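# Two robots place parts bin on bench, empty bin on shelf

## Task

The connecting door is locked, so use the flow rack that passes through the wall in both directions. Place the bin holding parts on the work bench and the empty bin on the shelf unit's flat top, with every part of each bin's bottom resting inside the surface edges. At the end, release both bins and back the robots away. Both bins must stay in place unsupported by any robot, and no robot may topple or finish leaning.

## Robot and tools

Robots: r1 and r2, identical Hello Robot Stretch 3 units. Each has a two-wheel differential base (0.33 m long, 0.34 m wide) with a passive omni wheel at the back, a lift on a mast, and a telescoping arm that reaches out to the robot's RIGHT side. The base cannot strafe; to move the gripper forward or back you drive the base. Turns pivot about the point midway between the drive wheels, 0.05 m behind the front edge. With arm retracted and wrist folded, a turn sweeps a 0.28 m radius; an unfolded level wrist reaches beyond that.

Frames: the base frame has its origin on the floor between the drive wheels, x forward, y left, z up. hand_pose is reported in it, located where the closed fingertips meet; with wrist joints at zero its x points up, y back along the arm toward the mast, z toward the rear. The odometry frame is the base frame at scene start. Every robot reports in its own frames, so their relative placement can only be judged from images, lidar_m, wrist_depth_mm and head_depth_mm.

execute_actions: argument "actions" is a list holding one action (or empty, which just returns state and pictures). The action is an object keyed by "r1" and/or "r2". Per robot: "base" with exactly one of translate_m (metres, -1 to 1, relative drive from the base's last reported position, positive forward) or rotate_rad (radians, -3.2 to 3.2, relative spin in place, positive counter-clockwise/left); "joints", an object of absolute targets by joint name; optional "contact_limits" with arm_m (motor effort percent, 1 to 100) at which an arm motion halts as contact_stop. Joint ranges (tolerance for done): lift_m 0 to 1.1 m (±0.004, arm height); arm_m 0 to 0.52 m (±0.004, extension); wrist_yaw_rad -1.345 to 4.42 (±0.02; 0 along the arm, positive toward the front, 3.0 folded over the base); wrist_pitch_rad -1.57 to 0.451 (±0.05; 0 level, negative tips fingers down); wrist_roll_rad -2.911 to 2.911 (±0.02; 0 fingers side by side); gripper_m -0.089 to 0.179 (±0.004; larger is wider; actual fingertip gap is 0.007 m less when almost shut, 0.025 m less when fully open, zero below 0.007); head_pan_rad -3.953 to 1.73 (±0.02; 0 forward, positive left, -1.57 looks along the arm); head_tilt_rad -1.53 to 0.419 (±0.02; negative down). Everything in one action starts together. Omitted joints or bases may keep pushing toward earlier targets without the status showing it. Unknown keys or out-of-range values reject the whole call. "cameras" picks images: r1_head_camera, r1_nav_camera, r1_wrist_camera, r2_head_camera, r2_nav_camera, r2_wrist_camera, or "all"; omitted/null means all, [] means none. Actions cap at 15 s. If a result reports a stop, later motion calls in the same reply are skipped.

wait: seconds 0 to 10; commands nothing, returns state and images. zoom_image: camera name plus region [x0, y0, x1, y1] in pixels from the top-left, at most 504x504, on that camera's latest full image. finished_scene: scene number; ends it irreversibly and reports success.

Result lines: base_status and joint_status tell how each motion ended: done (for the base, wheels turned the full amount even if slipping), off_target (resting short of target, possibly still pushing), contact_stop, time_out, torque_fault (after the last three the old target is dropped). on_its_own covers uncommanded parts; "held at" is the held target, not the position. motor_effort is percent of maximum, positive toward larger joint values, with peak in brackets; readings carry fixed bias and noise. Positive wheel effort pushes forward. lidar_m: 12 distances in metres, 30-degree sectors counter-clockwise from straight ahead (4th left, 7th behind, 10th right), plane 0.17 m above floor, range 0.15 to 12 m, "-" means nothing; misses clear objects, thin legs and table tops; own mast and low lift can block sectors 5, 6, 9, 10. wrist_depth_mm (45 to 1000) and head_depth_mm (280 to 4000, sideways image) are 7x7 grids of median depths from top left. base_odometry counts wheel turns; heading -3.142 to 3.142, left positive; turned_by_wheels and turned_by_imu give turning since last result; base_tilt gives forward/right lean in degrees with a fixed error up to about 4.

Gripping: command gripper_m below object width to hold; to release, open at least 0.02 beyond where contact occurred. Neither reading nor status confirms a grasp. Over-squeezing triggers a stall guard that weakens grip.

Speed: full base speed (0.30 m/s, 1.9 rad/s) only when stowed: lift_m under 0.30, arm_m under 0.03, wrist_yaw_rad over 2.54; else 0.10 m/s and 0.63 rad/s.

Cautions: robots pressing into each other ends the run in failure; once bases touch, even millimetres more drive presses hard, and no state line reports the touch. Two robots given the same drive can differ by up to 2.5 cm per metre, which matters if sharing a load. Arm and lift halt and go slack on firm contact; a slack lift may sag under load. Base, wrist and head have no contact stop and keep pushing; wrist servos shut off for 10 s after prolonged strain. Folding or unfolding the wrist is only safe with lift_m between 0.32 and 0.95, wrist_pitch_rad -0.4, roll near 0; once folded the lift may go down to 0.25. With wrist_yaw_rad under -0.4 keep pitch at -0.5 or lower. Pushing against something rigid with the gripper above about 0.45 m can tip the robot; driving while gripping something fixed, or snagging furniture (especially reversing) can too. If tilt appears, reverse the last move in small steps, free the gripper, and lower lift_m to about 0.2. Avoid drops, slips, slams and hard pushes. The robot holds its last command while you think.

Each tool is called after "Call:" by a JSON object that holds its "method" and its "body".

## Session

Call:
{"method": "execute_actions", "body": {"actions": [{"r1":{"joints":{"head_tilt_rad":-0.5}},"r2":{"joints":{"head_tilt_rad":-0.5}}}], "cameras": ["r1_head_camera","r1_nav_camera","r2_head_camera","r2_nav_camera"]}}

Scene clock: 0.87 s.
r1.base_odometry: x=+0.000 y=+0.000 heading=+0.000 (m, m, rad; r1's odometry frame)
r1.turned_by_wheels: +0.000 (rad since the last result)
r1.turned_by_imu: +0.000 (rad since the last result)
r1.base_tilt: forward=-0.7 right=+0.9 (deg)
r1.lidar_m: 1.03 1.02 1.52 1.51 3.38 2.59 1.79 1.68 1.51 1.04 0.98 1.00
r1.head_depth_mm: 1023 1070 1127 1191 1248 1322 1339 / 1141 1205 1272 1348 1425 1508 1365 / 1284 1360 1443 1647 1668 1649 1351 / 1479 1588 1703 1646 1941 1642 1345 / 1713 1867 2039 1602 2131 1654 1330 / 2038 2242 2487 1586 1883 1481 1332 / 2525 2867 3044 2876 1498 1568 1325
r1.base_status: not commanded
r1.joint_positions: lift_m=+0.321 arm_m=-0.002 wrist_yaw_rad=+3.036 wrist_pitch_rad=-0.391 wrist_roll_rad=-0.009 gripper_m=+0.037 head_pan_rad=-0.003 head_tilt_rad=-0.494
r1.joint_status: all done
r1.motor_effort: left_wheel=+0(0) right_wheel=+0(0) lift_m=+30(30) arm_m=+0(0) wrist_yaw_rad=+2(2) wrist_pitch_rad=+8(8) wrist_roll_rad=+0(1) gripper_m=+0(0) head_pan_rad=+1(0) head_tilt_rad=-3(32) (%)
r1.hand_pose: x=+0.0027 y=+0.0834 z=+0.3395 quat_wxyz=(+0.174, +0.697, +0.102, +0.689) (m; r1's base frame)
r1.wrist_depth_mm: - - - - - - - / - - - - - - - / 984 - - - - - - / 779 774 813 818 841 852 881 / 642 625 - 665 692 692 679 / 538 541 - 554 - 585 588 / 471 - - - 489 500 501
r2.base_odometry: x=+0.000 y=+0.000 heading=+0.000 (m, m, rad; r2's odometry frame)
r2.turned_by_wheels: +0.000 (rad since the last result)
r2.turned_by_imu: +0.000 (rad since the last result)
r2.base_tilt: forward=-0.7 right=+2.1 (deg)
r2.lidar_m: 0.78 0.90 1.12 1.12 1.29 2.19 3.53 2.04 2.22 1.52 0.92 0.78
r2.head_depth_mm: 592 644 709 787 891 1011 1144 / 604 662 730 818 919 1052 1179 / 619 679 750 839 957 1097 1202 / 633 697 772 867 985 1147 1239 / 649 716 793 896 1021 1205 1250 / 667 736 822 931 1071 1257 1246 / 683 758 847 972 1114 1324 1261
r2.base_status: not commanded
r2.joint_positions: lift_m=+0.549 arm_m=+0.000 wrist_yaw_rad=+3.106 wrist_pitch_rad=-0.505 wrist_roll_rad=-0.009 gripper_m=+0.037 head_pan_rad=+0.018 head_tilt_rad=-0.493
r2.joint_status: all done
r2.motor_effort: left_wheel=+1(1) right_wheel=+0(0) lift_m=+30(30) arm_m=+0(0) wrist_yaw_rad=+0(0) wrist_pitch_rad=+5(6) wrist_roll_rad=+1(0) gripper_m=+0(1) head_pan_rad=+1(0) head_tilt_rad=-4(41) (%)
r2.hand_pose: x=-0.0136 y=+0.0677 z=+0.5431 quat_wxyz=(+0.188, +0.684, +0.165, +0.685) (m; r2's base frame)
r2.wrist_depth_mm: - - - - - - 996 / - - - - - - - / - - - - - - - / - - - - - - - / 926 921 - 920 911 941 919 / 798 800 - 798 795 792 797 / 681 682 679 685 680 693 688
pictures: r1_head_camera (sideways: a quarter turn clockwise sets it upright), r1_nav_camera (sideways: a quarter turn counterclockwise sets it upright), r2_head_camera (sideways: a quarter turn clockwise sets it upright), r2_nav_camera (sideways: a quarter turn counterclockwise sets it upright)
camera_calibration (this result's frames):
r1_head_camera: T_world_to_cam=[[-0.469192, -0.0455779, -0.881919, 1.16864], [0.00478058, 0.998522, -0.0541473, 0.071364], [0.883083, -0.0296216, -0.46828, 0.563857], [0, 0, 0, 1]] pos_world=[0.0500426, -0.00129192, 1.29855]
r1_nav_camera: T_world_to_cam=[[0.489553, -0.0237006, 0.871651, -1.09271], [0.0168911, -0.999185, -0.036655, 0.096706], [0.87181, 0.0326677, -0.488754, 0.580306], [0, 0, 0, 1]] pos_world=[0.0273872, 0.0517721, 1.23963]
r2_head_camera: T_world_to_cam=[[-0.506709, 0.0129227, -0.86202, 1.14768], [-0.0292487, 0.999054, 0.0321698, -0.0409935], [0.861621, 0.0415137, -0.505852, 0.610443], [0, 0, 0, 1]] pos_world=[0.0543725, 0.00078185, 1.29944]
r2_nav_camera: T_world_to_cam=[[0.519146, 0.0428916, 0.853609, -1.07443], [0.010699, -0.998988, 0.0436896, -0.0033909], [0.854618, -0.0135485, -0.51908, 0.624943], [0, 0, 0, 1]] pos_world=[0.0237365, 0.0511637, 1.24169]
Images, in order (width x height): r1_head_camera 896x504, r1_nav_camera 672x504, r2_head_camera 896x504, r2_nav_camera 672x504.

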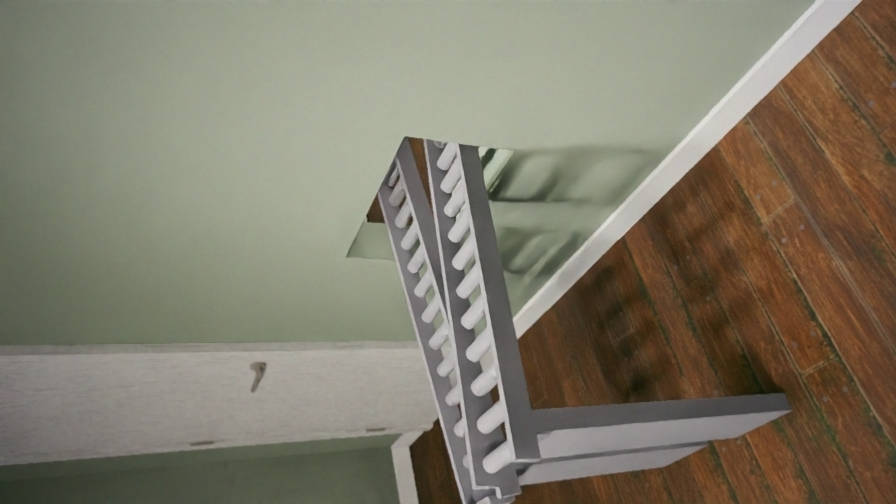

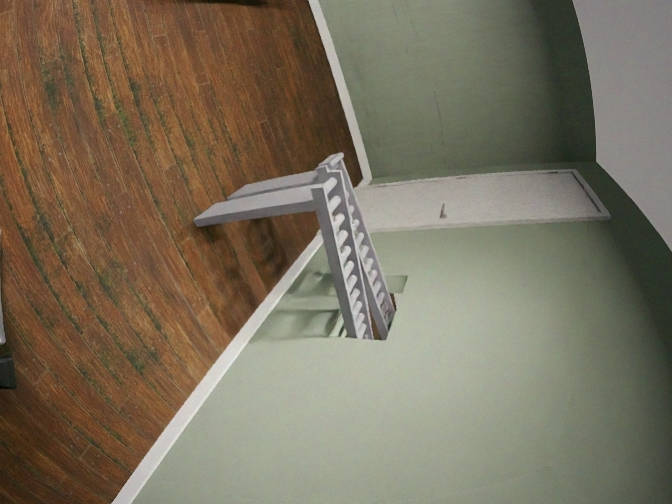

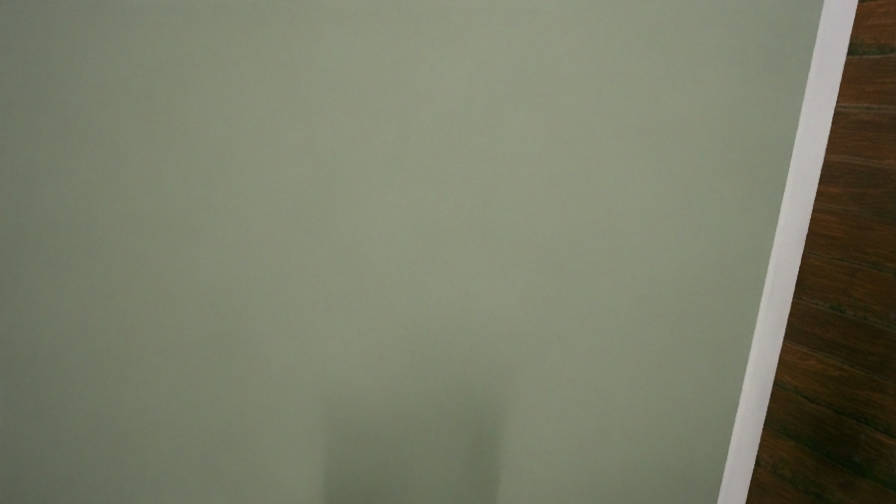

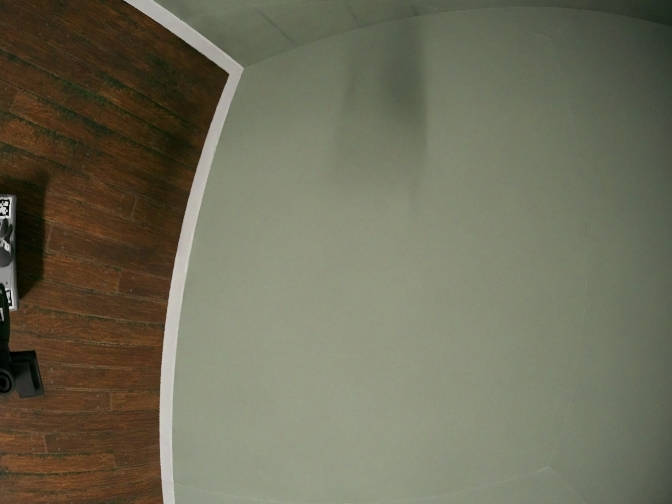

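Call:
{"method": "execute_actions", "body": {"actions": [{"r1":{"joints":{"head_pan_rad":1.5}},"r2":{"joints":{"head_pan_rad":-2.5}}}], "cameras": ["r1_head_camera","r1_nav_camera","r2_head_camera","r2_nav_camera"]}}

Scene clock: 2.67 s.
r1.base_odometry: x=+0.000 y=+0.000 heading=+0.000 (m, m, rad; r1's odometry frame)
r1.turned_by_wheels: +0.000 (rad since the last result)
r1.turned_by_imu: +0.000 (rad since the last result)
r1.base_tilt: forward=-0.7 right=+1.0 (deg)
r1.lidar_m: 1.02 1.02 1.52 1.51 3.37 2.59 1.79 1.68 1.51 1.04 0.98 1.00
r1.head_depth_mm: 3171 3395 3423 2829 2202 1687 1371 / 3499 3718 2227 2842 2173 1671 1362 / 3888 - 2150 2576 1985 1655 1353 / 3822 - 2154 3057 2136 1649 1345 / 3479 3776 2412 2978 2111 1641 1338 / 3279 3475 3624 2846 2097 1641 1329 / 3019 3249 3563 2948 2091 1620 1318
r1.base_status: not commanded
r1.joint_positions: lift_m=+0.321 arm_m=-0.002 wrist_yaw_rad=+3.036 wrist_pitch_rad=-0.391 wrist_roll_rad=-0.009 gripper_m=+0.037 head_pan_rad=+1.493 head_tilt_rad=-0.494
r1.joint_status: all done
r1.motor_effort: left_wheel=+0(1) right_wheel=+0(0) lift_m=+30(30) arm_m=+0(0) wrist_yaw_rad=+1(1) wrist_pitch_rad=+8(7) wrist_roll_rad=+0(0) gripper_m=+0(0) head_pan_rad=+3(29) head_tilt_rad=-3(3) (%)
r1.hand_pose: x=+0.0027 y=+0.0834 z=+0.3395 quat_wxyz=(+0.174, +0.697, +0.102, +0.689) (m; r1's base frame)
r1.wrist_depth_mm: - - - - - - - / - - - - - - - / 978 981 - - - - - / 752 790 821 804 858 874 875 / 641 644 - 671 699 709 713 / 548 542 - 560 - 578 574 / 464 - - - 489 503 500
r2.base_odometry: x=+0.000 y=+0.000 heading=+0.000 (m, m, rad; r2's odometry frame)
r2.turned_by_wheels: +0.000 (rad since the last result)
r2.turned_by_imu: +0.000 (rad since the last result)
r2.base_tilt: forward=-0.8 right=+2.0 (deg)
r2.lidar_m: 0.78 0.90 1.13 1.12 1.29 2.20 3.54 2.04 2.23 1.52 0.92 0.78
r2.head_depth_mm: 3396 3595 3666 2445 1852 1470 1216 / 3717 - 2895 2454 1847 1479 1222 / - - 2520 2496 1873 1486 1230 / 3818 - 2342 2369 1876 1489 1233 / 3603 - 2290 2315 1876 1494 1237 / 3285 3568 3691 2549 1887 1507 1243 / 3118 3346 3511 2590 1911 1515 1264
r2.base_status: not commanded
r2.joint_positions: lift_m=+0.549 arm_m=+0.000 wrist_yaw_rad=+3.106 wrist_pitch_rad=-0.505 wrist_roll_rad=-0.009 gripper_m=+0.037 head_pan_rad=-2.493 head_tilt_rad=-0.494
r2.joint_status: all done
r2.motor_effort: left_wheel=+0(1) right_wheel=+0(0) lift_m=+30(30) arm_m=+0(0) wrist_yaw_rad=+0(1) wrist_pitch_rad=+5(6) wrist_roll_rad=+0(0) gripper_m=+0(0) head_pan_rad=-5(60) head_tilt_rad=-3(4) (%)
r2.hand_pose: x=-0.0136 y=+0.0677 z=+0.5431 quat_wxyz=(+0.188, +0.684, +0.165, +0.685) (m; r2's base frame)
r2.wrist_depth_mm: - - - - - - 990 / - - - - - - - / - - - - - - - / - - - - - - - / 920 922 - 908 928 947 930 / 787 820 - 787 811 790 796 / 708 697 670 695 682 713 690
pictures: r1_head_camera (sideways: a quarter turn clockwise sets it upright), r1_nav_camera (sideways: a quarter turn counterclockwise sets it upright), r2_head_camera (sideways: a quarter turn clockwise sets it upright), r2_nav_camera (sideways: a quarter turn counterclockwise sets it upright)
camera_calibration (this result's frames):
r1_head_camera: T_world_to_cam=[[0.0100913, -0.47161, -0.88175, 1.1655], [-0.995328, 0.0799409, -0.0541481, 0.0774656], [0.0960246, 0.878176, -0.4686, 0.569074], [0, 0, 0, 1]] pos_world=[0.0106973, 0.0437193, 1.29854]
r1_nav_camera: T_world_to_cam=[[0.0605235, 0.486692, 0.871474, -1.08986], [0.997619, -0.0584134, -0.0366621, 0.0907327], [0.0330627, 0.871618, -0.489069, 0.585832], [0, 0, 0, 1]] pos_world=[-0.0439238, 0.025103, 1.23962]
r2_head_camera: T_world_to_cam=[[0.417093, 0.288855, -0.86174, 1.14168], [0.613124, -0.789331, 0.0321762, -0.0449203], [-0.670905, -0.541774, -0.506328, 0.62041], [0, 0, 0, 1]] pos_world=[-0.03241, -0.0291151, 1.29941]
r2_nav_camera: T_world_to_cam=[[-0.394195, -0.341252, 0.853321, -1.06849], [-0.598142, 0.800198, 0.0436934, 0.000318082], [-0.697737, -0.493184, -0.519551, 0.635026], [0, 0, 0, 1]] pos_world=[0.0220786, -0.0516936, 1.24168]
Images, in order (width x height): r1_head_camera 896x504, r1_nav_camera 672x504, r2_head_camera 896x504, r2_nav_camera 672x504.

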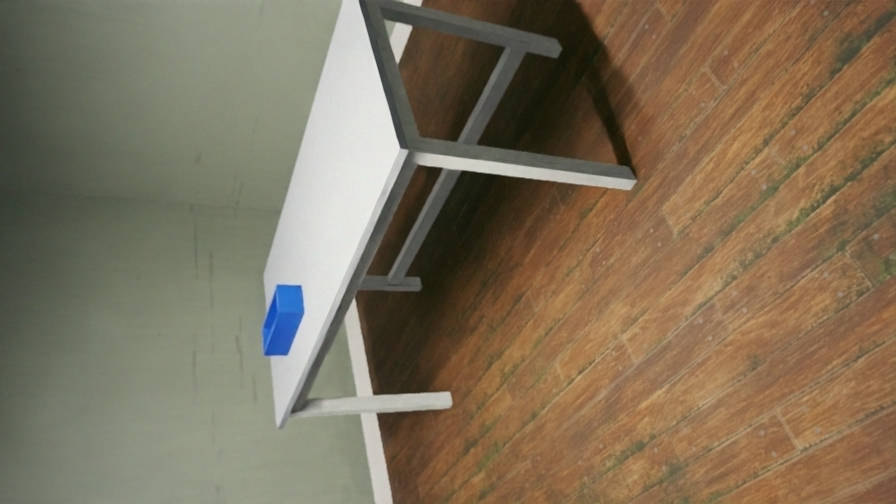

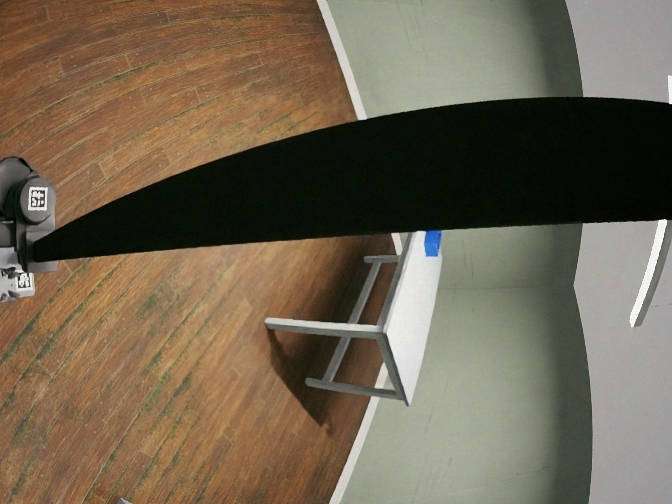

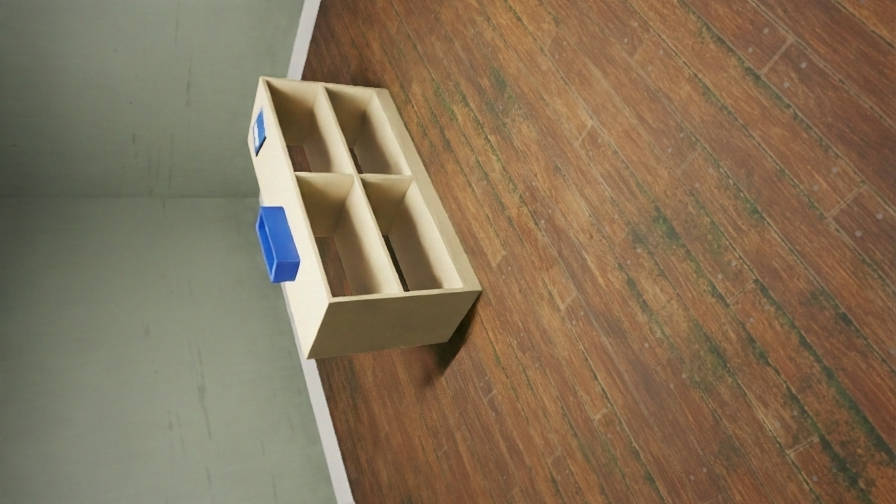

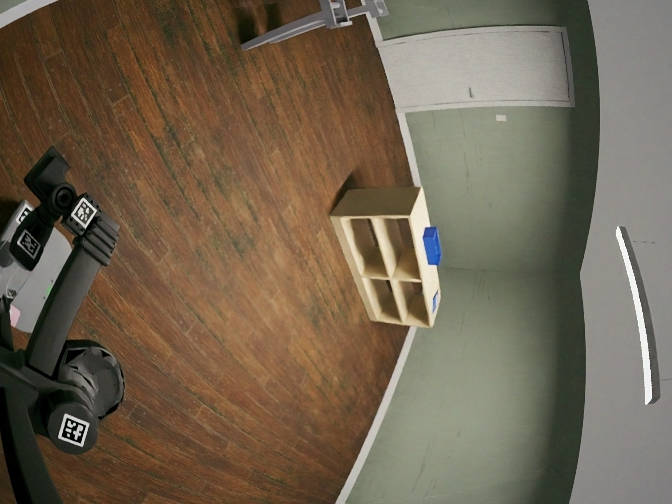

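Call:
{"method": "execute_actions", "body": {"actions": [{"r1":{"base":{"rotate_rad":1.865},"joints":{"lift_m":0.28,"head_pan_rad":-1.57,"head_tilt_rad":-0.8}},"r2":{"base":{"rotate_rad":0.436},"joints":{"lift_m":0.28,"wrist_pitch_rad":-0.4,"head_pan_rad":-1.57,"head_tilt_rad":-0.8}}}], "cameras": []}}

Call:
{"method": "execute_actions", "body": {"actions": [{"r1":{"base":{"translate_m":1.0}},"r2":{"base":{"translate_m":-1.0}}}], "cameras": []}}

Call:
{"method": "execute_actions", "body": {"actions": [{"r1":{"base":{"translate_m":1.0}},"r2":{"base":{"translate_m":-0.8}}}], "cameras": []}}

Scene clock: 6.73 s.
r1.base_odometry: x=+0.000 y=+0.000 heading=+1.865 (m, m, rad; r1's odometry frame)
r1.turned_by_wheels: +1.865 (rad since the last result)
r1.turned_by_imu: +1.841 (rad since the last result)
r1.base_tilt: forward=-0.7 right=+0.9 (deg)
r1.lidar_m: 2.68 3.36 2.01 1.68 1.68 1.17 0.98 0.98 1.11 1.02 3.11 1.51
r1.head_depth_mm: 1501 1595 1388 1759 1614 1353 1176 / 1795 1853 1341 1922 1587 1350 1164 / 2213 2328 1293 1931 1579 1338 1163 / 2791 3088 1230 1512 1561 1332 1150 / 2786 3024 2350 1903 1563 1327 1154 / 2668 2999 2398 1885 1553 1317 1151 / 2631 2903 2378 1867 1551 1311 1142
r1.base_status: done
r1.joint_positions: lift_m=+0.280 arm_m=-0.002 wrist_yaw_rad=+3.036 wrist_pitch_rad=-0.392 wrist_roll_rad=-0.009 gripper_m=+0.037 head_pan_rad=-1.563 head_tilt_rad=-0.791
r1.joint_status: all done
r1.motor_effort: left_wheel=-2(8) right_wheel=+3(12) lift_m=+21(23) arm_m=+0(0) wrist_yaw_rad=+1(1) wrist_pitch_rad=+8(8) wrist_roll_rad=-1(1) gripper_m=+0(1) head_pan_rad=-2(29) head_tilt_rad=-4(30) (%)
r1.hand_pose: x=+0.0027 y=+0.0833 z=+0.2988 quat_wxyz=(+0.174, +0.697, +0.102, +0.689) (m; r1's base frame)
r1.wrist_depth_mm: - - - - - - - / - - - - - - - / 922 922 922 958 - - - / 686 699 739 745 758 786 784 / 574 575 - 608 625 628 640 / 493 508 - 539 - 522 535 / - - - - 446 453 457
r2.base_odometry: x=+0.000 y=+0.000 heading=+0.436 (m, m, rad; r2's odometry frame)
r2.turned_by_wheels: +0.436 (rad since the last result)
r2.turned_by_imu: +0.443 (rad since the last result)
r2.base_tilt: forward=-0.6 right=+2.0 (deg)
r2.lidar_m: 0.86 1.14 1.12 1.23 1.92 3.52 2.42 2.03 1.52 0.97 0.79 0.78
r2.head_depth_mm: 1721 2154 2059 1703 1430 1234 1086 / 1470 1716 2006 1697 1427 1245 1109 / 1236 1449 1749 1709 1445 1246 1120 / 1079 1226 1441 1634 1452 1258 1125 / 952 1064 1219 1422 1461 1257 1106 / 847 943 1060 1205 1371 1257 1103 / 768 842 936 1053 1199 1254 1114
r2.base_status: done
r2.joint_positions: lift_m=+0.280 arm_m=+0.000 wrist_yaw_rad=+3.106 wrist_pitch_rad=-0.420 wrist_roll_rad=-0.009 gripper_m=+0.037 head_pan_rad=-1.577 head_tilt_rad=-0.790
r2.joint_status: all done
r2.motor_effort: left_wheel=-2(4) right_wheel=+3(6) lift_m=+25(30) arm_m=+0(0) wrist_yaw_rad=+1(0) wrist_pitch_rad=+10(10) wrist_roll_rad=+0(0) gripper_m=+0(1) head_pan_rad=+5(63) head_tilt_rad=-6(35) (%)
r2.hand_pose: x=-0.0132 y=+0.0793 z=+0.2923 quat_wxyz=(+0.160, +0.691, +0.136, +0.692) (m; r2's base frame)
r2.wrist_depth_mm: - - - - - 941 859 / - - - - - - 909 / - - - - - - 917 / 767 777 787 783 780 766 762 / 622 623 - 623 629 619 616 / 521 520 - 531 534 517 515 / 459 - - - 446 445 447
pictures: none
No camera images: the call's "cameras" was empty. Leave "cameras" out to get every camera's image.

Scene clock: 11.80 s.
r1.base_odometry: x=-0.290 y=+0.957 heading=+1.865 (m, m, rad; r1's odometry frame)
r1.turned_by_wheels: +0.000 (rad since the last result)
r1.turned_by_imu: -0.002 (rad since the last result)
r1.base_tilt: forward=-0.7 right=+0.9 (deg)
r1.lidar_m: 1.68 2.40 2.37 1.99 1.99 2.25 1.94 1.45 1.44 2.81 0.83 1.68
r1.head_depth_mm: 2825 3057 2527 1955 1592 1347 1175 / 2732 3021 2492 1953 1586 1349 1174 / 2615 2998 2512 1931 1584 1332 1160 / 2562 2915 2446 1926 1565 1337 1155 / 2474 2818 2420 1898 1560 1319 1152 / 2452 2773 2408 1887 1490 1316 1146 / 2339 1371 954 1711 1551 1308 1140
r1.base_status: done
r1.joint_positions: lift_m=+0.280 arm_m=-0.002 wrist_yaw_rad=+3.036 wrist_pitch_rad=-0.392 wrist_roll_rad=-0.009 gripper_m=+0.037 head_pan_rad=-1.563 head_tilt_rad=-0.791
r1.joint_status: not commanded
r1.motor_effort: left_wheel=-2(7) right_wheel=+3(10) lift_m=+22(21) arm_m=+1(1) wrist_yaw_rad=+1(1) wrist_pitch_rad=+8(8) wrist_roll_rad=+0(1) gripper_m=+1(0) head_pan_rad=-2(2) head_tilt_rad=-5(5) (%)
r1.hand_pose: x=+0.0027 y=+0.0833 z=+0.2988 quat_wxyz=(+0.174, +0.697, +0.102, +0.689) (m; r1's base frame)
r1.wrist_depth_mm: - - - - - - - / - - - - - - - / 910 932 963 994 989 - - / 696 724 752 749 755 764 803 / 577 590 - 620 618 620 626 / 491 514 - 534 - 528 530 / - - - - 443 458 456
r2.base_odometry: x=-0.907 y=-0.422 heading=+0.436 (m, m, rad; r2's odometry frame)
r2.turned_by_wheels: +0.000 (rad since the last result)
r2.turned_by_imu: +0.000 (rad since the last result)
r2.base_tilt: forward=-0.5 right=+2.0 (deg)
r2.lidar_m: 1.72 1.77 1.75 1.92 2.77 2.76 1.43 1.11 2.98 1.28 1.58 1.57
r2.head_depth_mm: 2628 2662 2080 1692 1428 1234 1085 / 2783 2713 2091 1694 1450 1239 1098 / 2470 2645 2087 1712 1429 1255 1116 / 2158 1478 1730 1722 1469 1251 1124 / 1886 1498 1534 1691 1459 1256 1104 / 1726 1595 2070 1744 1474 1265 1109 / 1585 1670 1884 1748 1468 1266 1109
r2.base_status: done
r2.joint_positions: lift_m=+0.280 arm_m=+0.000 wrist_yaw_rad=+3.106 wrist_pitch_rad=-0.420 wrist_roll_rad=-0.009 gripper_m=+0.037 head_pan_rad=-1.577 head_tilt_rad=-0.790
r2.joint_status: not commanded
r2.motor_effort: left_wheel=-1(10) right_wheel=+3(7) lift_m=+25(24) arm_m=+0(0) wrist_yaw_rad=+0(0) wrist_pitch_rad=+10(10) wrist_roll_rad=+0(0) gripper_m=+0(0) head_pan_rad=+5(5) head_tilt_rad=-6(6) (%)
r2.hand_pose: x=-0.0132 y=+0.0793 z=+0.2924 quat_wxyz=(+0.159, +0.691, +0.136, +0.692) (m; r2's base frame)
r2.wrist_depth_mm: - - - - - - - / - - - - - - - / - - - - - - - / 769 795 789 797 778 786 765 / 622 631 - 628 626 625 628 / 528 523 - 547 525 523 529 / 467 - - - 448 445 447
pictures: none
No camera images: the call's "cameras" was empty. Leave "cameras" out to get every camera's image.

Scene clock: 16.87 s.
r1.base_odometry: x=-0.579 y=+1.914 heading=+1.865 (m, m, rad; r1's odometry frame)
r1.turned_by_wheels: +0.000 (rad since the last result)
r1.turned_by_imu: -0.002 (rad since the last result)
r1.base_tilt: forward=-0.7 right=+0.9 (deg)
r1.lidar_m: 1.44 1.44 1.62 2.31 2.30 2.59 2.90 2.27 1.04 1.18 1.18 0.72
r1.head_depth_mm: 2479 2686 1013 845 1596 1350 1173 / 2407 2638 1006 811 1594 1350 1179 / 2339 2496 994 799 1583 1351 1159 / 2255 2414 986 773 1558 1329 1157 / 2212 2416 975 769 1526 1330 1155 / 2157 2351 964 755 1467 1316 1146 / 2104 2261 822 733 1430 1310 1148
r1.base_status: done
r1.joint_positions: lift_m=+0.280 arm_m=-0.002 wrist_yaw_rad=+3.036 wrist_pitch_rad=-0.392 wrist_roll_rad=-0.009 gripper_m=+0.037 head_pan_rad=-1.563 head_tilt_rad=-0.791
r1.joint_status: not commanded
r1.motor_effort: left_wheel=-1(6) right_wheel=+3(10) lift_m=+22(22) arm_m=+1(1) wrist_yaw_rad=+1(2) wrist_pitch_rad=+8(8) wrist_roll_rad=+0(0) gripper_m=+1(1) head_pan_rad=-2(2) head_tilt_rad=-5(5) (%)
r1.hand_pose: x=+0.0027 y=+0.0833 z=+0.2988 quat_wxyz=(+0.174, +0.697, +0.102, +0.689) (m; r1's base frame)
r1.wrist_depth_mm: - - - - - - - / - - - - - - - / 910 915 951 977 - - - / 700 705 732 742 759 790 796 / 566 587 - 616 632 641 640 / 497 520 - 542 - 524 532 / - - - - 448 459 451
r2.base_odometry: x=-1.632 y=-0.760 heading=+0.436 (m, m, rad; r2's odometry frame)
r2.turned_by_wheels: +0.000 (rad since the last result)
r2.turned_by_imu: +0.000 (rad since the last result)
r2.base_tilt: forward=-0.8 right=+2.1 (deg)
r2.lidar_m: 2.40 2.27 2.26 2.47 2.15 2.13 1.09 0.64 0.61 0.60 1.60 2.19
r2.head_depth_mm: 2169 2410 2064 898 1001 1162 1090 / 2299 2530 2106 925 1040 1202 1103 / 2486 2625 2102 1721 1413 1244 1117 / 2685 2823 2112 1733 1454 1253 1119 / 2667 2745 2133 1722 1467 1252 1110 / 2392 2597 2155 1744 1462 1256 1104 / 2138 2378 2161 1765 1477 1271 1109
r2.base_status: done
r2.joint_positions: lift_m=+0.280 arm_m=+0.000 wrist_yaw_rad=+3.106 wrist_pitch_rad=-0.420 wrist_roll_rad=-0.009 gripper_m=+0.037 head_pan_rad=-1.577 head_tilt_rad=-0.790
r2.joint_status: not commanded
r2.motor_effort: left_wheel=-1(7) right_wheel=+3(6) lift_m=+25(25) arm_m=+0(0) wrist_yaw_rad=+1(0) wrist_pitch_rad=+10(10) wrist_roll_rad=+0(0) gripper_m=+0(0) head_pan_rad=+5(5) head_tilt_rad=-6(7) (%)
r2.hand_pose: x=-0.0132 y=+0.0793 z=+0.2924 quat_wxyz=(+0.159, +0.691, +0.136, +0.692) (m; r2's base frame)
r2.wrist_depth_mm: - - - - - - - / - - - - - - - / - - - - - - - / 776 766 789 776 811 772 766 / 638 620 - 632 624 624 622 / 523 520 - 545 526 520 522 / 460 - - - 446 445 443
pictures: none
No camera images: the call's "cameras" was empty. Leave "cameras" out to get every camera's image.

Call:
{"method": "execute_actions", "body": {"actions": [{"r1":{"base":{"translate_m":0.29},"joints":{"lift_m":0.6}},"r2":{"base":{"translate_m":-0.25},"joints":{"lift_m":0.6}}}], "cameras": []}}

Call:
{"method": "execute_actions", "body": {"actions": [{"r1":{"base":{"rotate_rad":0.32},"joints":{"lift_m":0.93}},"r2":{"base":{"rotate_rad":-0.67},"joints":{"lift_m":0.9}}}], "cameras": []}}

Call:
{"method": "execute_actions", "body": {"actions": [{"r1":{"joints":{"wrist_yaw_rad":0,"gripper_m":0.179}},"r2":{"joints":{"wrist_yaw_rad":0,"gripper_m":0.179}}}], "cameras": []}}

Call:
{"method": "execute_actions", "body": {"actions": [{"r1":{"joints":{"lift_m":1.05,"wrist_pitch_rad":-1.55,"wrist_roll_rad":1.57,"arm_m":0.45}},"r2":{"joints":{"lift_m":0.92,"wrist_pitch_rad":-1.55,"wrist_roll_rad":1.57,"arm_m":0.45}}}], "cameras": ["r1_head_camera","r1_wrist_camera","r2_head_camera","r2_wrist_camera"]}}

Scene clock: 21.47 s.
r1.base_odometry: x=-0.663 y=+2.192 heading=+1.865 (m, m, rad; r1's odometry frame)
r1.turned_by_wheels: +0.000 (rad since the last result)
r1.turned_by_imu: -0.001 (rad since the last result)
r1.base_tilt: forward=-0.7 right=+1.0 (deg)
r1.lidar_m: 1.16 1.16 1.31 2.14 2.39 2.70 3.19 1.26 1.30 1.09 0.49 0.49
r1.head_depth_mm: 2402 2636 1014 790 1560 1359 1171 / 2319 2604 1004 784 1521 1343 1192 / 2262 2468 992 749 1462 1347 1186 / 2182 2448 988 728 686 1331 1178 / 2121 2355 975 719 663 1323 1198 / 2056 2299 965 714 645 1320 1151 / 2010 2218 955 754 637 1308 1115
r1.base_status: done
r1.joint_positions: lift_m=+0.600 arm_m=-0.002 wrist_yaw_rad=+3.036 wrist_pitch_rad=-0.392 wrist_roll_rad=-0.009 gripper_m=+0.037 head_pan_rad=-1.563 head_tilt_rad=-0.791
r1.joint_status: all done
r1.motor_effort: left_wheel=-2(10) right_wheel=+3(10) lift_m=+36(39) arm_m=+0(0) wrist_yaw_rad=+1(1) wrist_pitch_rad=+8(8) wrist_roll_rad=+0(0) gripper_m=+1(1) head_pan_rad=-2(2) head_tilt_rad=-5(5) (%)
r1.hand_pose: x=+0.0027 y=+0.0832 z=+0.6181 quat_wxyz=(+0.174, +0.697, +0.102, +0.689) (m; r1's base frame)
r1.wrist_depth_mm: - - - - - - - / - - - - - - - / - - - - - - - / - - - - - - - / - - - - - - - / 908 891 - 879 - 933 963 / 765 762 766 806 798 816 819
r2.base_odometry: x=-1.858 y=-0.865 heading=+0.436 (m, m, rad; r2's odometry frame)
r2.turned_by_wheels: +0.000 (rad since the last result)
r2.turned_by_imu: +0.000 (rad since the last result)
r2.base_tilt: forward=-0.6 right=+2.0 (deg)
r2.lidar_m: 2.61 2.43 2.42 2.41 1.95 1.93 0.84 0.41 2.36 0.59 1.76 2.39
r2.head_depth_mm: 2039 2268 2093 822 739 874 1012 / 2157 2416 2070 904 761 948 - / 2330 2593 2088 906 818 1147 - / 2550 2699 2129 915 1022 1220 - / 2733 2793 2133 1723 1390 1249 1106 / 2594 2702 2149 1748 1459 1267 1109 / 2341 2551 2170 1754 1471 1268 1110
r2.base_status: done
r2.joint_positions: lift_m=+0.600 arm_m=+0.000 wrist_yaw_rad=+3.106 wrist_pitch_rad=-0.420 wrist_roll_rad=-0.009 gripper_m=+0.037 head_pan_rad=-1.577 head_tilt_rad=-0.790
r2.joint_status: all done
r2.motor_effort: left_wheel=-1(10) right_wheel=+2(7) lift_m=+35(32) arm_m=+0(0) wrist_yaw_rad=+0(0) wrist_pitch_rad=+10(10) wrist_roll_rad=+0(0) gripper_m=+0(0) head_pan_rad=+6(5) head_tilt_rad=-6(8) (%)
r2.hand_pose: x=-0.0132 y=+0.0793 z=+0.6121 quat_wxyz=(+0.159, +0.691, +0.136, +0.692) (m; r2's base frame)
r2.wrist_depth_mm: - - - - - - - / - - - - - - - / - - - - - - - / - - - - - - - / - - - - - - - / 914 935 - 942 917 937 923 / 797 795 - 796 784 797 795
pictures: none
No camera images: the call's "cameras" was empty. Leave "cameras" out to get every camera's image.

Scene clock: 25.30 s.
r1.base_odometry: x=-0.663 y=+2.192 heading=+2.184 (m, m, rad; r1's odometry frame)
r1.turned_by_wheels: +0.320 (rad since the last result)
r1.turned_by_imu: +0.316 (rad since the last result)
r1.base_tilt: forward=-0.7 right=+1.0 (deg)
r1.lidar_m: 1.16 1.21 1.66 2.39 2.49 3.30 2.53 1.26 1.13 1.09 0.49 1.20
r1.head_depth_mm: 2080 2349 1012 731 - - 1173 / 2074 2373 1003 726 - - 1167 / 2099 2311 997 713 681 - - / 2094 2316 982 747 669 - - / 2093 2328 972 764 671 - 1152 / 2091 2347 967 760 660 1001 1128 / 2124 2434 2352 754 674 1264 1138
r1.base_status: done
r1.joint_positions: lift_m=+0.930 arm_m=-0.002 wrist_yaw_rad=+3.036 wrist_pitch_rad=-0.393 wrist_roll_rad=-0.009 gripper_m=+0.037 head_pan_rad=-1.563 head_tilt_rad=-0.791
r1.joint_status: all done
r1.motor_effort: left_wheel=-1(7) right_wheel=+3(8) lift_m=+36(38) arm_m=+0(0) wrist_yaw_rad=+0(1) wrist_pitch_rad=+8(8) wrist_roll_rad=+0(0) gripper_m=+1(1) head_pan_rad=-2(2) head_tilt_rad=-4(5) (%)
r1.hand_pose: x=+0.0027 y=+0.0832 z=+0.9481 quat_wxyz=(+0.174, +0.697, +0.102, +0.688) (m; r1's base frame)
r1.wrist_depth_mm: - - - - - - - / - - - - - - - / - - - - - - - / - - - - - - - / - - - - - - - / - - - - - - - / - - - - - - -
r2.base_odometry: x=-1.858 y=-0.865 heading=-0.234 (m, m, rad; r2's odometry frame)
r2.turned_by_wheels: -0.670 (rad since the last result)
r2.turned_by_imu: -0.680 (rad since the last result)
r2.base_tilt: forward=-0.6 right=+1.9 (deg)
r2.lidar_m: 1.76 2.48 2.50 2.41 2.51 2.01 1.93 0.84 0.41 0.57 0.62 0.59
r2.head_depth_mm: 2016 2310 2073 924 - 1117 1091 / 2007 2310 2080 901 - - 1108 / 1993 2299 2082 833 803 - - / 1996 2314 2124 851 805 - 1120 / 1994 2308 2151 853 795 - 1098 / 1991 2300 2144 919 776 984 1110 / 1947 2262 2198 932 781 974 1119
r2.base_status: done
r2.joint_positions: lift_m=+0.900 arm_m=+0.000 wrist_yaw_rad=+3.106 wrist_pitch_rad=-0.419 wrist_roll_rad=-0.009 gripper_m=+0.037 head_pan_rad=-1.577 head_tilt_rad=-0.790
r2.joint_status: all done
r2.motor_effort: left_wheel=+2(6) right_wheel=-2(7) lift_m=+35(36) arm_m=+0(0) wrist_yaw_rad=+0(2) wrist_pitch_rad=+10(10) wrist_roll_rad=+0(0) gripper_m=-1(0) head_pan_rad=+5(5) head_tilt_rad=-6(6) (%)
r2.hand_pose: x=-0.0132 y=+0.0794 z=+0.9121 quat_wxyz=(+0.159, +0.691, +0.136, +0.692) (m; r2's base frame)
r2.wrist_depth_mm: - - - - - - - / - - - - - - - / - - - - - - - / - - - - - - - / - - - - - - - / - - - - - - - / - - - - - - -
pictures: none
No camera images: the call's "cameras" was empty. Leave "cameras" out to get every camera's image.

Scene clock: 27.87 s.
r1.base_odometry: x=-0.663 y=+2.192 heading=+2.184 (m, m, rad; r1's odometry frame)
r1.turned_by_wheels: +0.000 (rad since the last result)
r1.turned_by_imu: -0.001 (rad since the last result)
r1.base_tilt: forward=-0.7 right=+1.0 (deg)
r1.lidar_m: 1.16 1.20 1.66 2.39 2.49 3.29 2.54 1.25 1.13 1.09 0.49 1.20
r1.head_depth_mm: 2075 2355 1016 735 - - - / 2080 2349 1012 727 - - - / 2087 2316 991 713 - - - / 2098 2350 983 780 - - 1116 / 2106 2350 969 767 667 1322 1155 / 2118 2356 965 769 661 1263 1125 / 2105 2400 2366 755 673 1255 1143
r1.base_status: not commanded
r1.joint_positions: lift_m=+0.930 arm_m=-0.002 wrist_yaw_rad=+0.003 wrist_pitch_rad=-0.393 wrist_roll_rad=-0.009 gripper_m=+0.179 head_pan_rad=-1.563 head_tilt_rad=-0.791
r1.joint_status: all done
r1.motor_effort: left_wheel=-3(2) right_wheel=+3(3) lift_m=+36(36) arm_m=+0(1) wrist_yaw_rad=-1(1) wrist_pitch_rad=+8(8) wrist_roll_rad=+0(1) gripper_m=+1(87) head_pan_rad=-2(2) head_tilt_rad=-5(5) (%)
r1.hand_pose: x=-0.0209 y=-0.3706 z=+0.9481 quat_wxyz=(+0.697, +0.140, -0.690, -0.137) (m; r1's base frame)
r1.wrist_depth_mm: - - - - - - - / - - - - - - - / - - 686 690 717 751 756 / - 573 526 503 394 453 545 / - 424 432 424 412 410 448 / - 357 367 375 376 378 395 / 316 316 319 323 325 326 323
r2.base_odometry: x=-1.858 y=-0.865 heading=-0.234 (m, m, rad; r2's odometry frame)
r2.turned_by_wheels: +0.000 (rad since the last result)
r2.turned_by_imu: +0.000 (rad since the last result)
r2.base_tilt: forward=-0.6 right=+2.2 (deg)
r2.lidar_m: 1.76 2.48 2.50 2.41 2.51 2.00 1.94 0.84 0.41 0.57 0.62 0.59
r2.head_depth_mm: 2034 2345 2062 919 - - 1051 / 1990 2327 2099 927 - - 1075 / 2006 2296 2102 845 - - 1073 / 1990 2337 2122 855 765 981 1103 / 2002 2340 2130 849 768 982 1112 / 2010 2279 2172 924 777 990 1111 / 1966 2267 2152 930 777 972 1113
r2.base_status: not commanded
r2.joint_positions: lift_m=+0.900 arm_m=+0.000 wrist_yaw_rad=+0.003 wrist_pitch_rad=-0.419 wrist_roll_rad=-0.009 gripper_m=+0.179 head_pan_rad=-1.577 head_tilt_rad=-0.790
r2.joint_status: all done
r2.motor_effort: left_wheel=+2(3) right_wheel=-2(2) lift_m=+35(35) arm_m=+0(0) wrist_yaw_rad=-2(3) wrist_pitch_rad=+10(10) wrist_roll_rad=+0(0) gripper_m=+0(84) head_pan_rad=+6(5) head_tilt_rad=-6(7) (%)
r2.hand_pose: x=-0.0209 y=-0.3689 z=+0.9121 quat_wxyz=(+0.695, +0.149, -0.688, -0.146) (m; r2's base frame)
r2.wrist_depth_mm: - - - - - - - / - - - - - - - / - - - - - - - / - - - - - - - / - - 635 534 619 660 638 / 575 502 512 437 525 529 530 / - 443 432 456 462 443 454
pictures: none
No camera images: the call's "cameras" was empty. Leave "cameras" out to get every camera's image.

Scene clock: 32.37 s.
r1.base_odometry: x=-0.663 y=+2.192 heading=+2.184 (m, m, rad; r1's odometry frame)
r1.turned_by_wheels: +0.000 (rad since the last result)
r1.turned_by_imu: -0.001 (rad since the last result)
r1.base_tilt: forward=-0.7 right=+1.0 (deg)
r1.lidar_m: 1.16 1.21 1.66 2.39 2.48 3.31 2.54 1.26 1.13 1.09 0.49 1.20
r1.head_depth_mm: 2114 2353 1013 723 663 1356 1169 / 2161 2419 1003 727 674 1351 1169 / - 2381 992 713 672 1337 1156 / 2080 2388 983 743 667 1333 1155 / 2101 2334 976 764 663 1325 1146 / 2102 2350 967 761 659 1273 1125 / 2116 2389 2372 755 672 1258 1145
r1.base_status: not commanded
r1.joint_positions: lift_m=+1.050 arm_m=+0.450 wrist_yaw_rad=+0.001 wrist_pitch_rad=-1.542 wrist_roll_rad=+1.566 gripper_m=+0.179 head_pan_rad=-1.563 head_tilt_rad=-0.791
r1.joint_status: all done
r1.motor_effort: left_wheel=-2(1) right_wheel=+4(3) lift_m=+37(36) arm_m=+2(3) wrist_yaw_rad=+0(1) wrist_pitch_rad=-4(7) wrist_roll_rad=+2(0) gripper_m=+0(1) head_pan_rad=-2(2) head_tilt_rad=-6(5) (%)
r1.hand_pose: x=-0.0215 y=-0.5776 z=+0.9315 quat_wxyz=(+0.002, +0.001, -0.717, -0.697) (m; r1's base frame)
r1.wrist_depth_mm: 314 312 295 299 307 305 - / 323 321 305 304 314 313 - / 335 333 317 318 322 321 - / 347 341 246 262 331 335 - / 355 354 348 347 345 345 - / - 367 358 359 354 - - / 381 376 366 365 367 - -
r2.base_odometry: x=-1.858 y=-0.865 heading=-0.234 (m, m, rad; r2's odometry frame)
r2.turned_by_wheels: +0.000 (rad since the last result)
r2.turned_by_imu: +0.000 (rad since the last result)
r2.base_tilt: forward=-0.6 right=+2.2 (deg)
r2.lidar_m: 1.76 2.49 2.50 2.42 2.51 2.00 1.93 0.84 0.41 0.57 0.62 0.59
r2.head_depth_mm: 2027 - - 874 770 960 1087 / 1927 2339 2106 900 776 945 1090 / 1929 - 2051 834 765 975 1095 / 1962 2241 2067 837 764 976 1103 / 1976 2299 2124 849 771 982 1106 / 1994 2297 2128 918 775 984 1109 / 1987 2276 2194 927 777 969 1111
r2.base_status: not commanded
r2.joint_positions: lift_m=+0.920 arm_m=+0.450 wrist_yaw_rad=+0.001 wrist_pitch_rad=-1.541 wrist_roll_rad=+1.567 gripper_m=+0.179 head_pan_rad=-1.577 head_tilt_rad=-0.790
r2.joint_status: all done
r2.motor_effort: left_wheel=+2(3) right_wheel=-2(2) lift_m=+35(36) arm_m=+4(4) wrist_yaw_rad=-1(1) wrist_pitch_rad=-5(10) wrist_roll_rad=+2(3) gripper_m=+0(0) head_pan_rad=+5(5) head_tilt_rad=-7(6) (%)
r2.hand_pose: x=-0.0216 y=-0.5779 z=+0.8017 quat_wxyz=(+0.002, +0.001, -0.717, -0.697) (m; r2's base frame)
r2.wrist_depth_mm: 892 330 331 332 338 921 955 / 894 335 337 338 343 347 969 / 910 343 314 340 350 354 991 / 949 352 339 347 357 - - / 977 966 351 322 367 - - / 979 977 360 359 379 377 - / - - 375 366 387 - -
pictures: r1_head_camera (sideways: a quarter turn clockwise sets it upright), r1_wrist_camera, r2_head_camera (sideways: a quarter turn clockwise sets it upright), r2_wrist_camera
camera_calibration (this result's frames):
r1_head_camera: T_world_to_cam=[[-0.0521058, 0.706347, -0.705946, 0.936689], [0.998399, 0.0212794, -0.0524002, 0.0630077], [-0.0219906, -0.707546, -0.706325, 0.879058], [0, 0, 0, 1]] pos_world=[0.00523111, -0.0409945, 1.28545]
r1_wrist_camera: T_world_to_cam=[[-0.0417057, 0.997718, -0.0531044, 0.624368], [0.982702, 0.0505607, 0.178159, -0.0858036], [0.180437, -0.0447556, -0.982568, 1.05912], [0, 0, 0, 1]] pos_world=[-0.0807455, -0.571203, 1.0891]
r2_head_camera: T_world_to_cam=[[0.0261742, 0.736232, -0.676222, 0.902245], [0.999408, -0.00416077, 0.0341535, -0.049838], [0.0223313, -0.676716, -0.735905, 0.914825], [0, 0, 0, 1]] pos_world=[0.0057637, -0.0453928, 1.28504]
r2_wrist_camera: T_world_to_cam=[[0.026318, 0.999456, 0.0198537, 0.554398], [0.987559, -0.0290745, 0.154539, -0.0764699], [0.155032, 0.0155396, -0.987787, 0.973322], [0, 0, 0, 1]] pos_world=[-0.0899683, -0.571445, 0.962246]
Images, in order (width x height): r1_head_camera 896x504, r1_wrist_camera 644x364, r2_head_camera 896x504, r2_wrist_camera 644x364.

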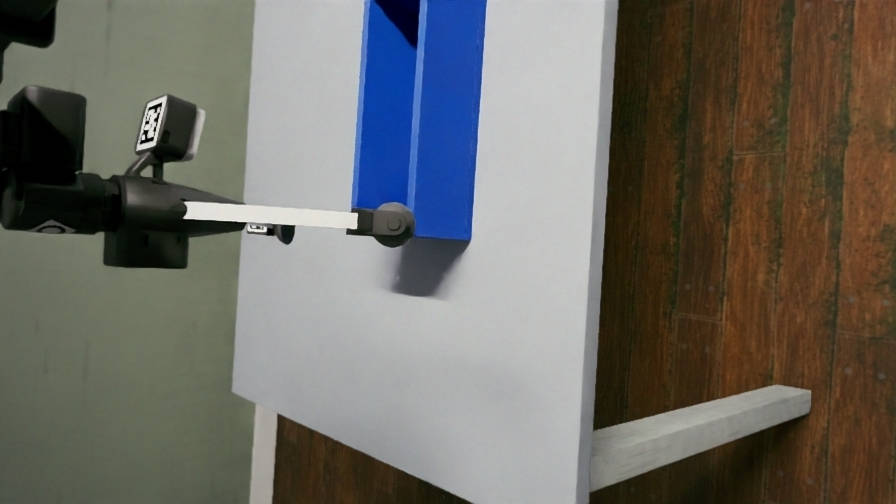

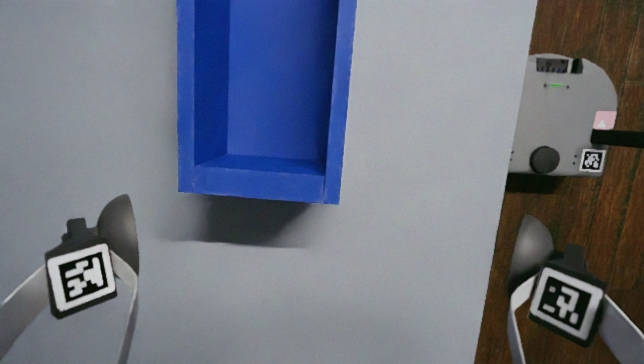

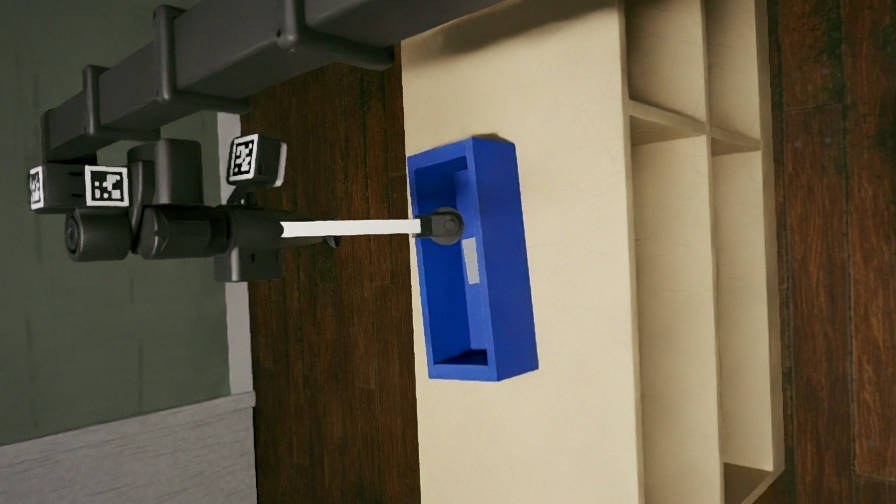

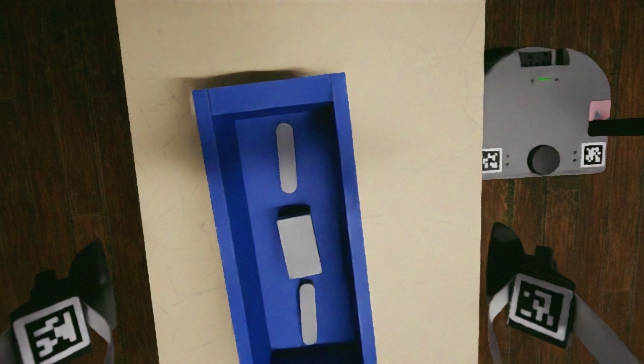

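Call:
{"method": "execute_actions", "body": {"actions": [{"r1":{"base":{"translate_m":-0.15},"joints":{"lift_m":0.98,"arm_m":0.49,"wrist_yaw_rad":-0.04}},"r2":{"base":{"translate_m":0.055},"joints":{"lift_m":0.83,"wrist_yaw_rad":0.1,"arm_m":0.455}}}], "cameras": ["r1_head_camera","r1_wrist_camera","r2_head_camera","r2_wrist_camera"]}}

Scene clock: 36.10 s.
r1.base_odometry: x=-0.577 y=+2.069 heading=+2.184 (m, m, rad; r1's odometry frame)
r1.turned_by_wheels: +0.000 (rad since the last result)
r1.turned_by_imu: +0.000 (rad since the last result)
r1.base_tilt: forward=-0.7 right=+0.9 (deg)
r1.lidar_m: 1.31 1.36 1.88 2.39 2.49 3.15 2.38 1.12 1.13 1.09 0.57 1.36
r1.head_depth_mm: 2014 - 968 786 663 1350 1170 / - 2350 1004 735 659 1347 1164 / - 2331 991 713 671 1341 1158 / 2099 2294 965 715 669 1338 1151 / 2110 2344 969 719 663 1332 1152 / 2098 2353 962 738 659 1324 1147 / 2122 2365 953 753 671 1312 1127
r1.base_status: done
r1.joint_positions: lift_m=+0.980 arm_m=+0.490 wrist_yaw_rad=-0.038 wrist_pitch_rad=-1.543 wrist_roll_rad=+1.566 gripper_m=+0.179 head_pan_rad=-1.563 head_tilt_rad=-0.791
r1.joint_status: all done
r1.motor_effort: left_wheel=-1(7) right_wheel=+3(4) lift_m=+21(33) arm_m=+3(3) wrist_yaw_rad=-1(0) wrist_pitch_rad=-4(4) wrist_roll_rad=+2(2) gripper_m=+1(1) head_pan_rad=-2(2) head_tilt_rad=-5(4) (%)
r1.hand_pose: x=-0.0209 y=-0.6175 z=+0.8622 quat_wxyz=(-0.011, -0.012, -0.716, -0.697) (m; r1's base frame)
r1.wrist_depth_mm: 248 245 202 232 206 239 239 / 255 254 208 240 201 244 246 / 262 260 214 245 238 253 252 / 273 267 219 254 228 259 262 / 277 275 224 262 258 269 - / - 285 230 270 267 279 - / 299 297 271 277 263 289 -
r2.base_odometry: x=-1.805 y=-0.878 heading=-0.234 (m, m, rad; r2's odometry frame)
r2.turned_by_wheels: +0.000 (rad since the last result)
r2.turned_by_imu: +0.000 (rad since the last result)
r2.base_tilt: forward=-0.5 right=+2.2 (deg)
r2.lidar_m: 1.71 2.42 2.50 2.41 2.51 2.06 1.99 0.89 0.44 2.35 0.55 0.55
r2.head_depth_mm: 2027 2328 2150 - - 1035 1080 / 2014 2235 - 802 779 962 1099 / 2013 - 1980 850 764 968 1090 / 1999 2237 2164 846 768 974 1102 / 1986 2297 2137 871 770 982 1102 / 1989 2276 2168 925 774 982 1113 / 1963 2271 2164 931 779 956 1111
r2.base_status: done
r2.joint_positions: lift_m=+0.830 arm_m=+0.455 wrist_yaw_rad=+0.097 wrist_pitch_rad=-1.541 wrist_roll_rad=+1.567 gripper_m=+0.179 head_pan_rad=-1.577 head_tilt_rad=-0.790
r2.joint_status: all done
r2.motor_effort: left_wheel=+2(6) right_wheel=-1(3) lift_m=+25(31) arm_m=+4(3) wrist_yaw_rad=+2(3) wrist_pitch_rad=-5(5) wrist_roll_rad=+2(2) gripper_m=+0(0) head_pan_rad=+5(5) head_tilt_rad=-6(6) (%)
r2.hand_pose: x=-0.0232 y=-0.5829 z=+0.7121 quat_wxyz=(+0.035, +0.036, -0.716, -0.696) (m; r2's base frame)
r2.wrist_depth_mm: 822 242 211 231 251 253 852 / 825 247 241 242 256 260 880 / 850 253 242 247 258 262 - / 871 259 237 246 264 270 - / 875 264 230 228 272 275 958 / 901 270 226 263 279 282 991 / - 276 224 272 287 289 967
pictures: r1_head_camera (sideways: a quarter turn clockwise sets it upright), r1_wrist_camera, r2_head_camera (sideways: a quarter turn clockwise sets it upright), r2_wrist_camera
camera_calibration (this result's frames):
r1_head_camera: T_world_to_cam=[[-0.0521057, 0.706347, -0.705946, 0.936689], [0.998399, 0.0212793, -0.0524002, 0.0630077], [-0.0219907, -0.707546, -0.706325, 0.879058], [0, 0, 0, 1]] pos_world=[0.00523111, -0.0409945, 1.28545]
r1_wrist_camera: T_world_to_cam=[[-0.00344956, 0.998612, -0.052547, 0.661353], [0.983914, 0.012775, 0.178187, -0.0954159], [0.178611, -0.051087, -0.982593, 0.985167], [0, 0, 0, 1]] pos_world=[-0.0797993, -0.608887, 1.01977]
r2_head_camera: T_world_to_cam=[[0.026174, 0.736232, -0.676222, 0.902245], [0.999408, -0.00416053, 0.0341535, -0.049838], [0.0223315, -0.676716, -0.735905, 0.914825], [0, 0, 0, 1]] pos_world=[0.00576371, -0.0453928, 1.28504]
r2_wrist_camera: T_world_to_cam=[[-0.0695167, 0.997377, 0.0201742, 0.557569], [0.985809, 0.0655848, 0.154529, -0.00603289], [0.152801, 0.0306303, -0.987782, 0.893901], [0, 0, 0, 1]] pos_world=[-0.091881, -0.583091, 0.872663]
Images, in order (width x height): r1_head_camera 896x504, r1_wrist_camera 644x364, r2_head_camera 896x504, r2_wrist_camera 644x364.

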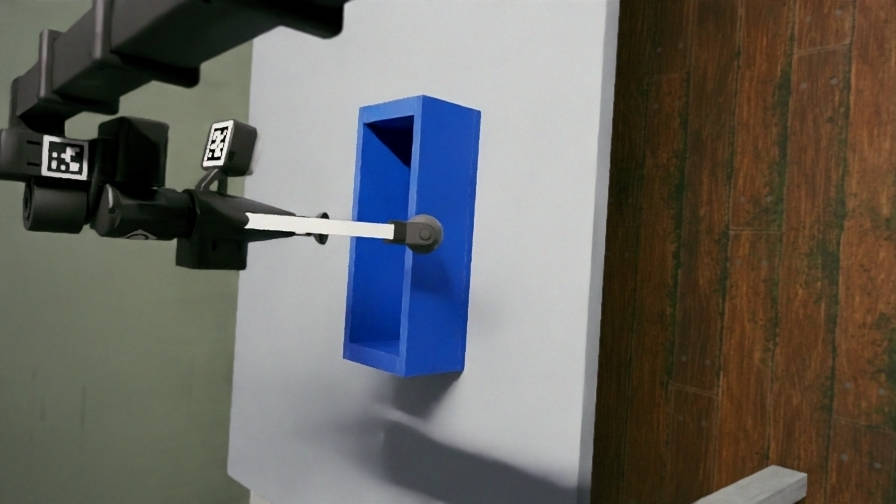

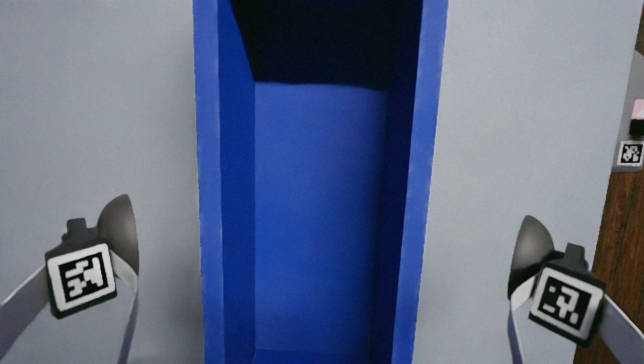

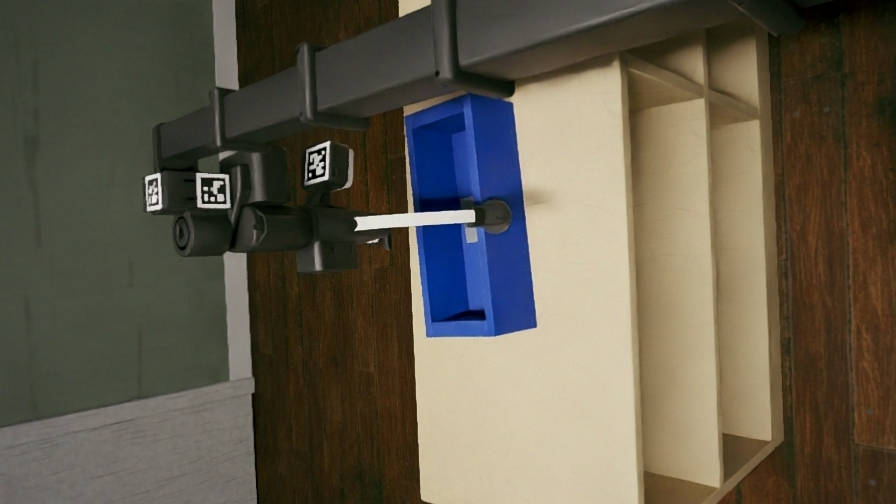

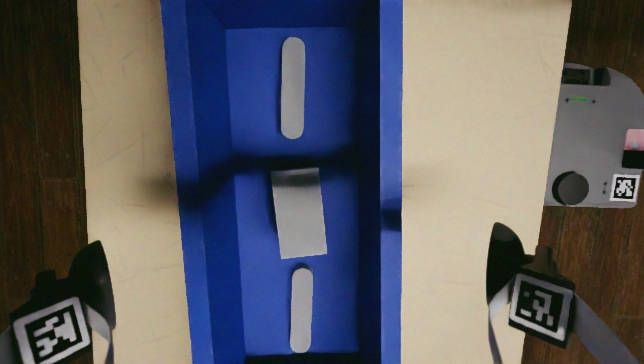

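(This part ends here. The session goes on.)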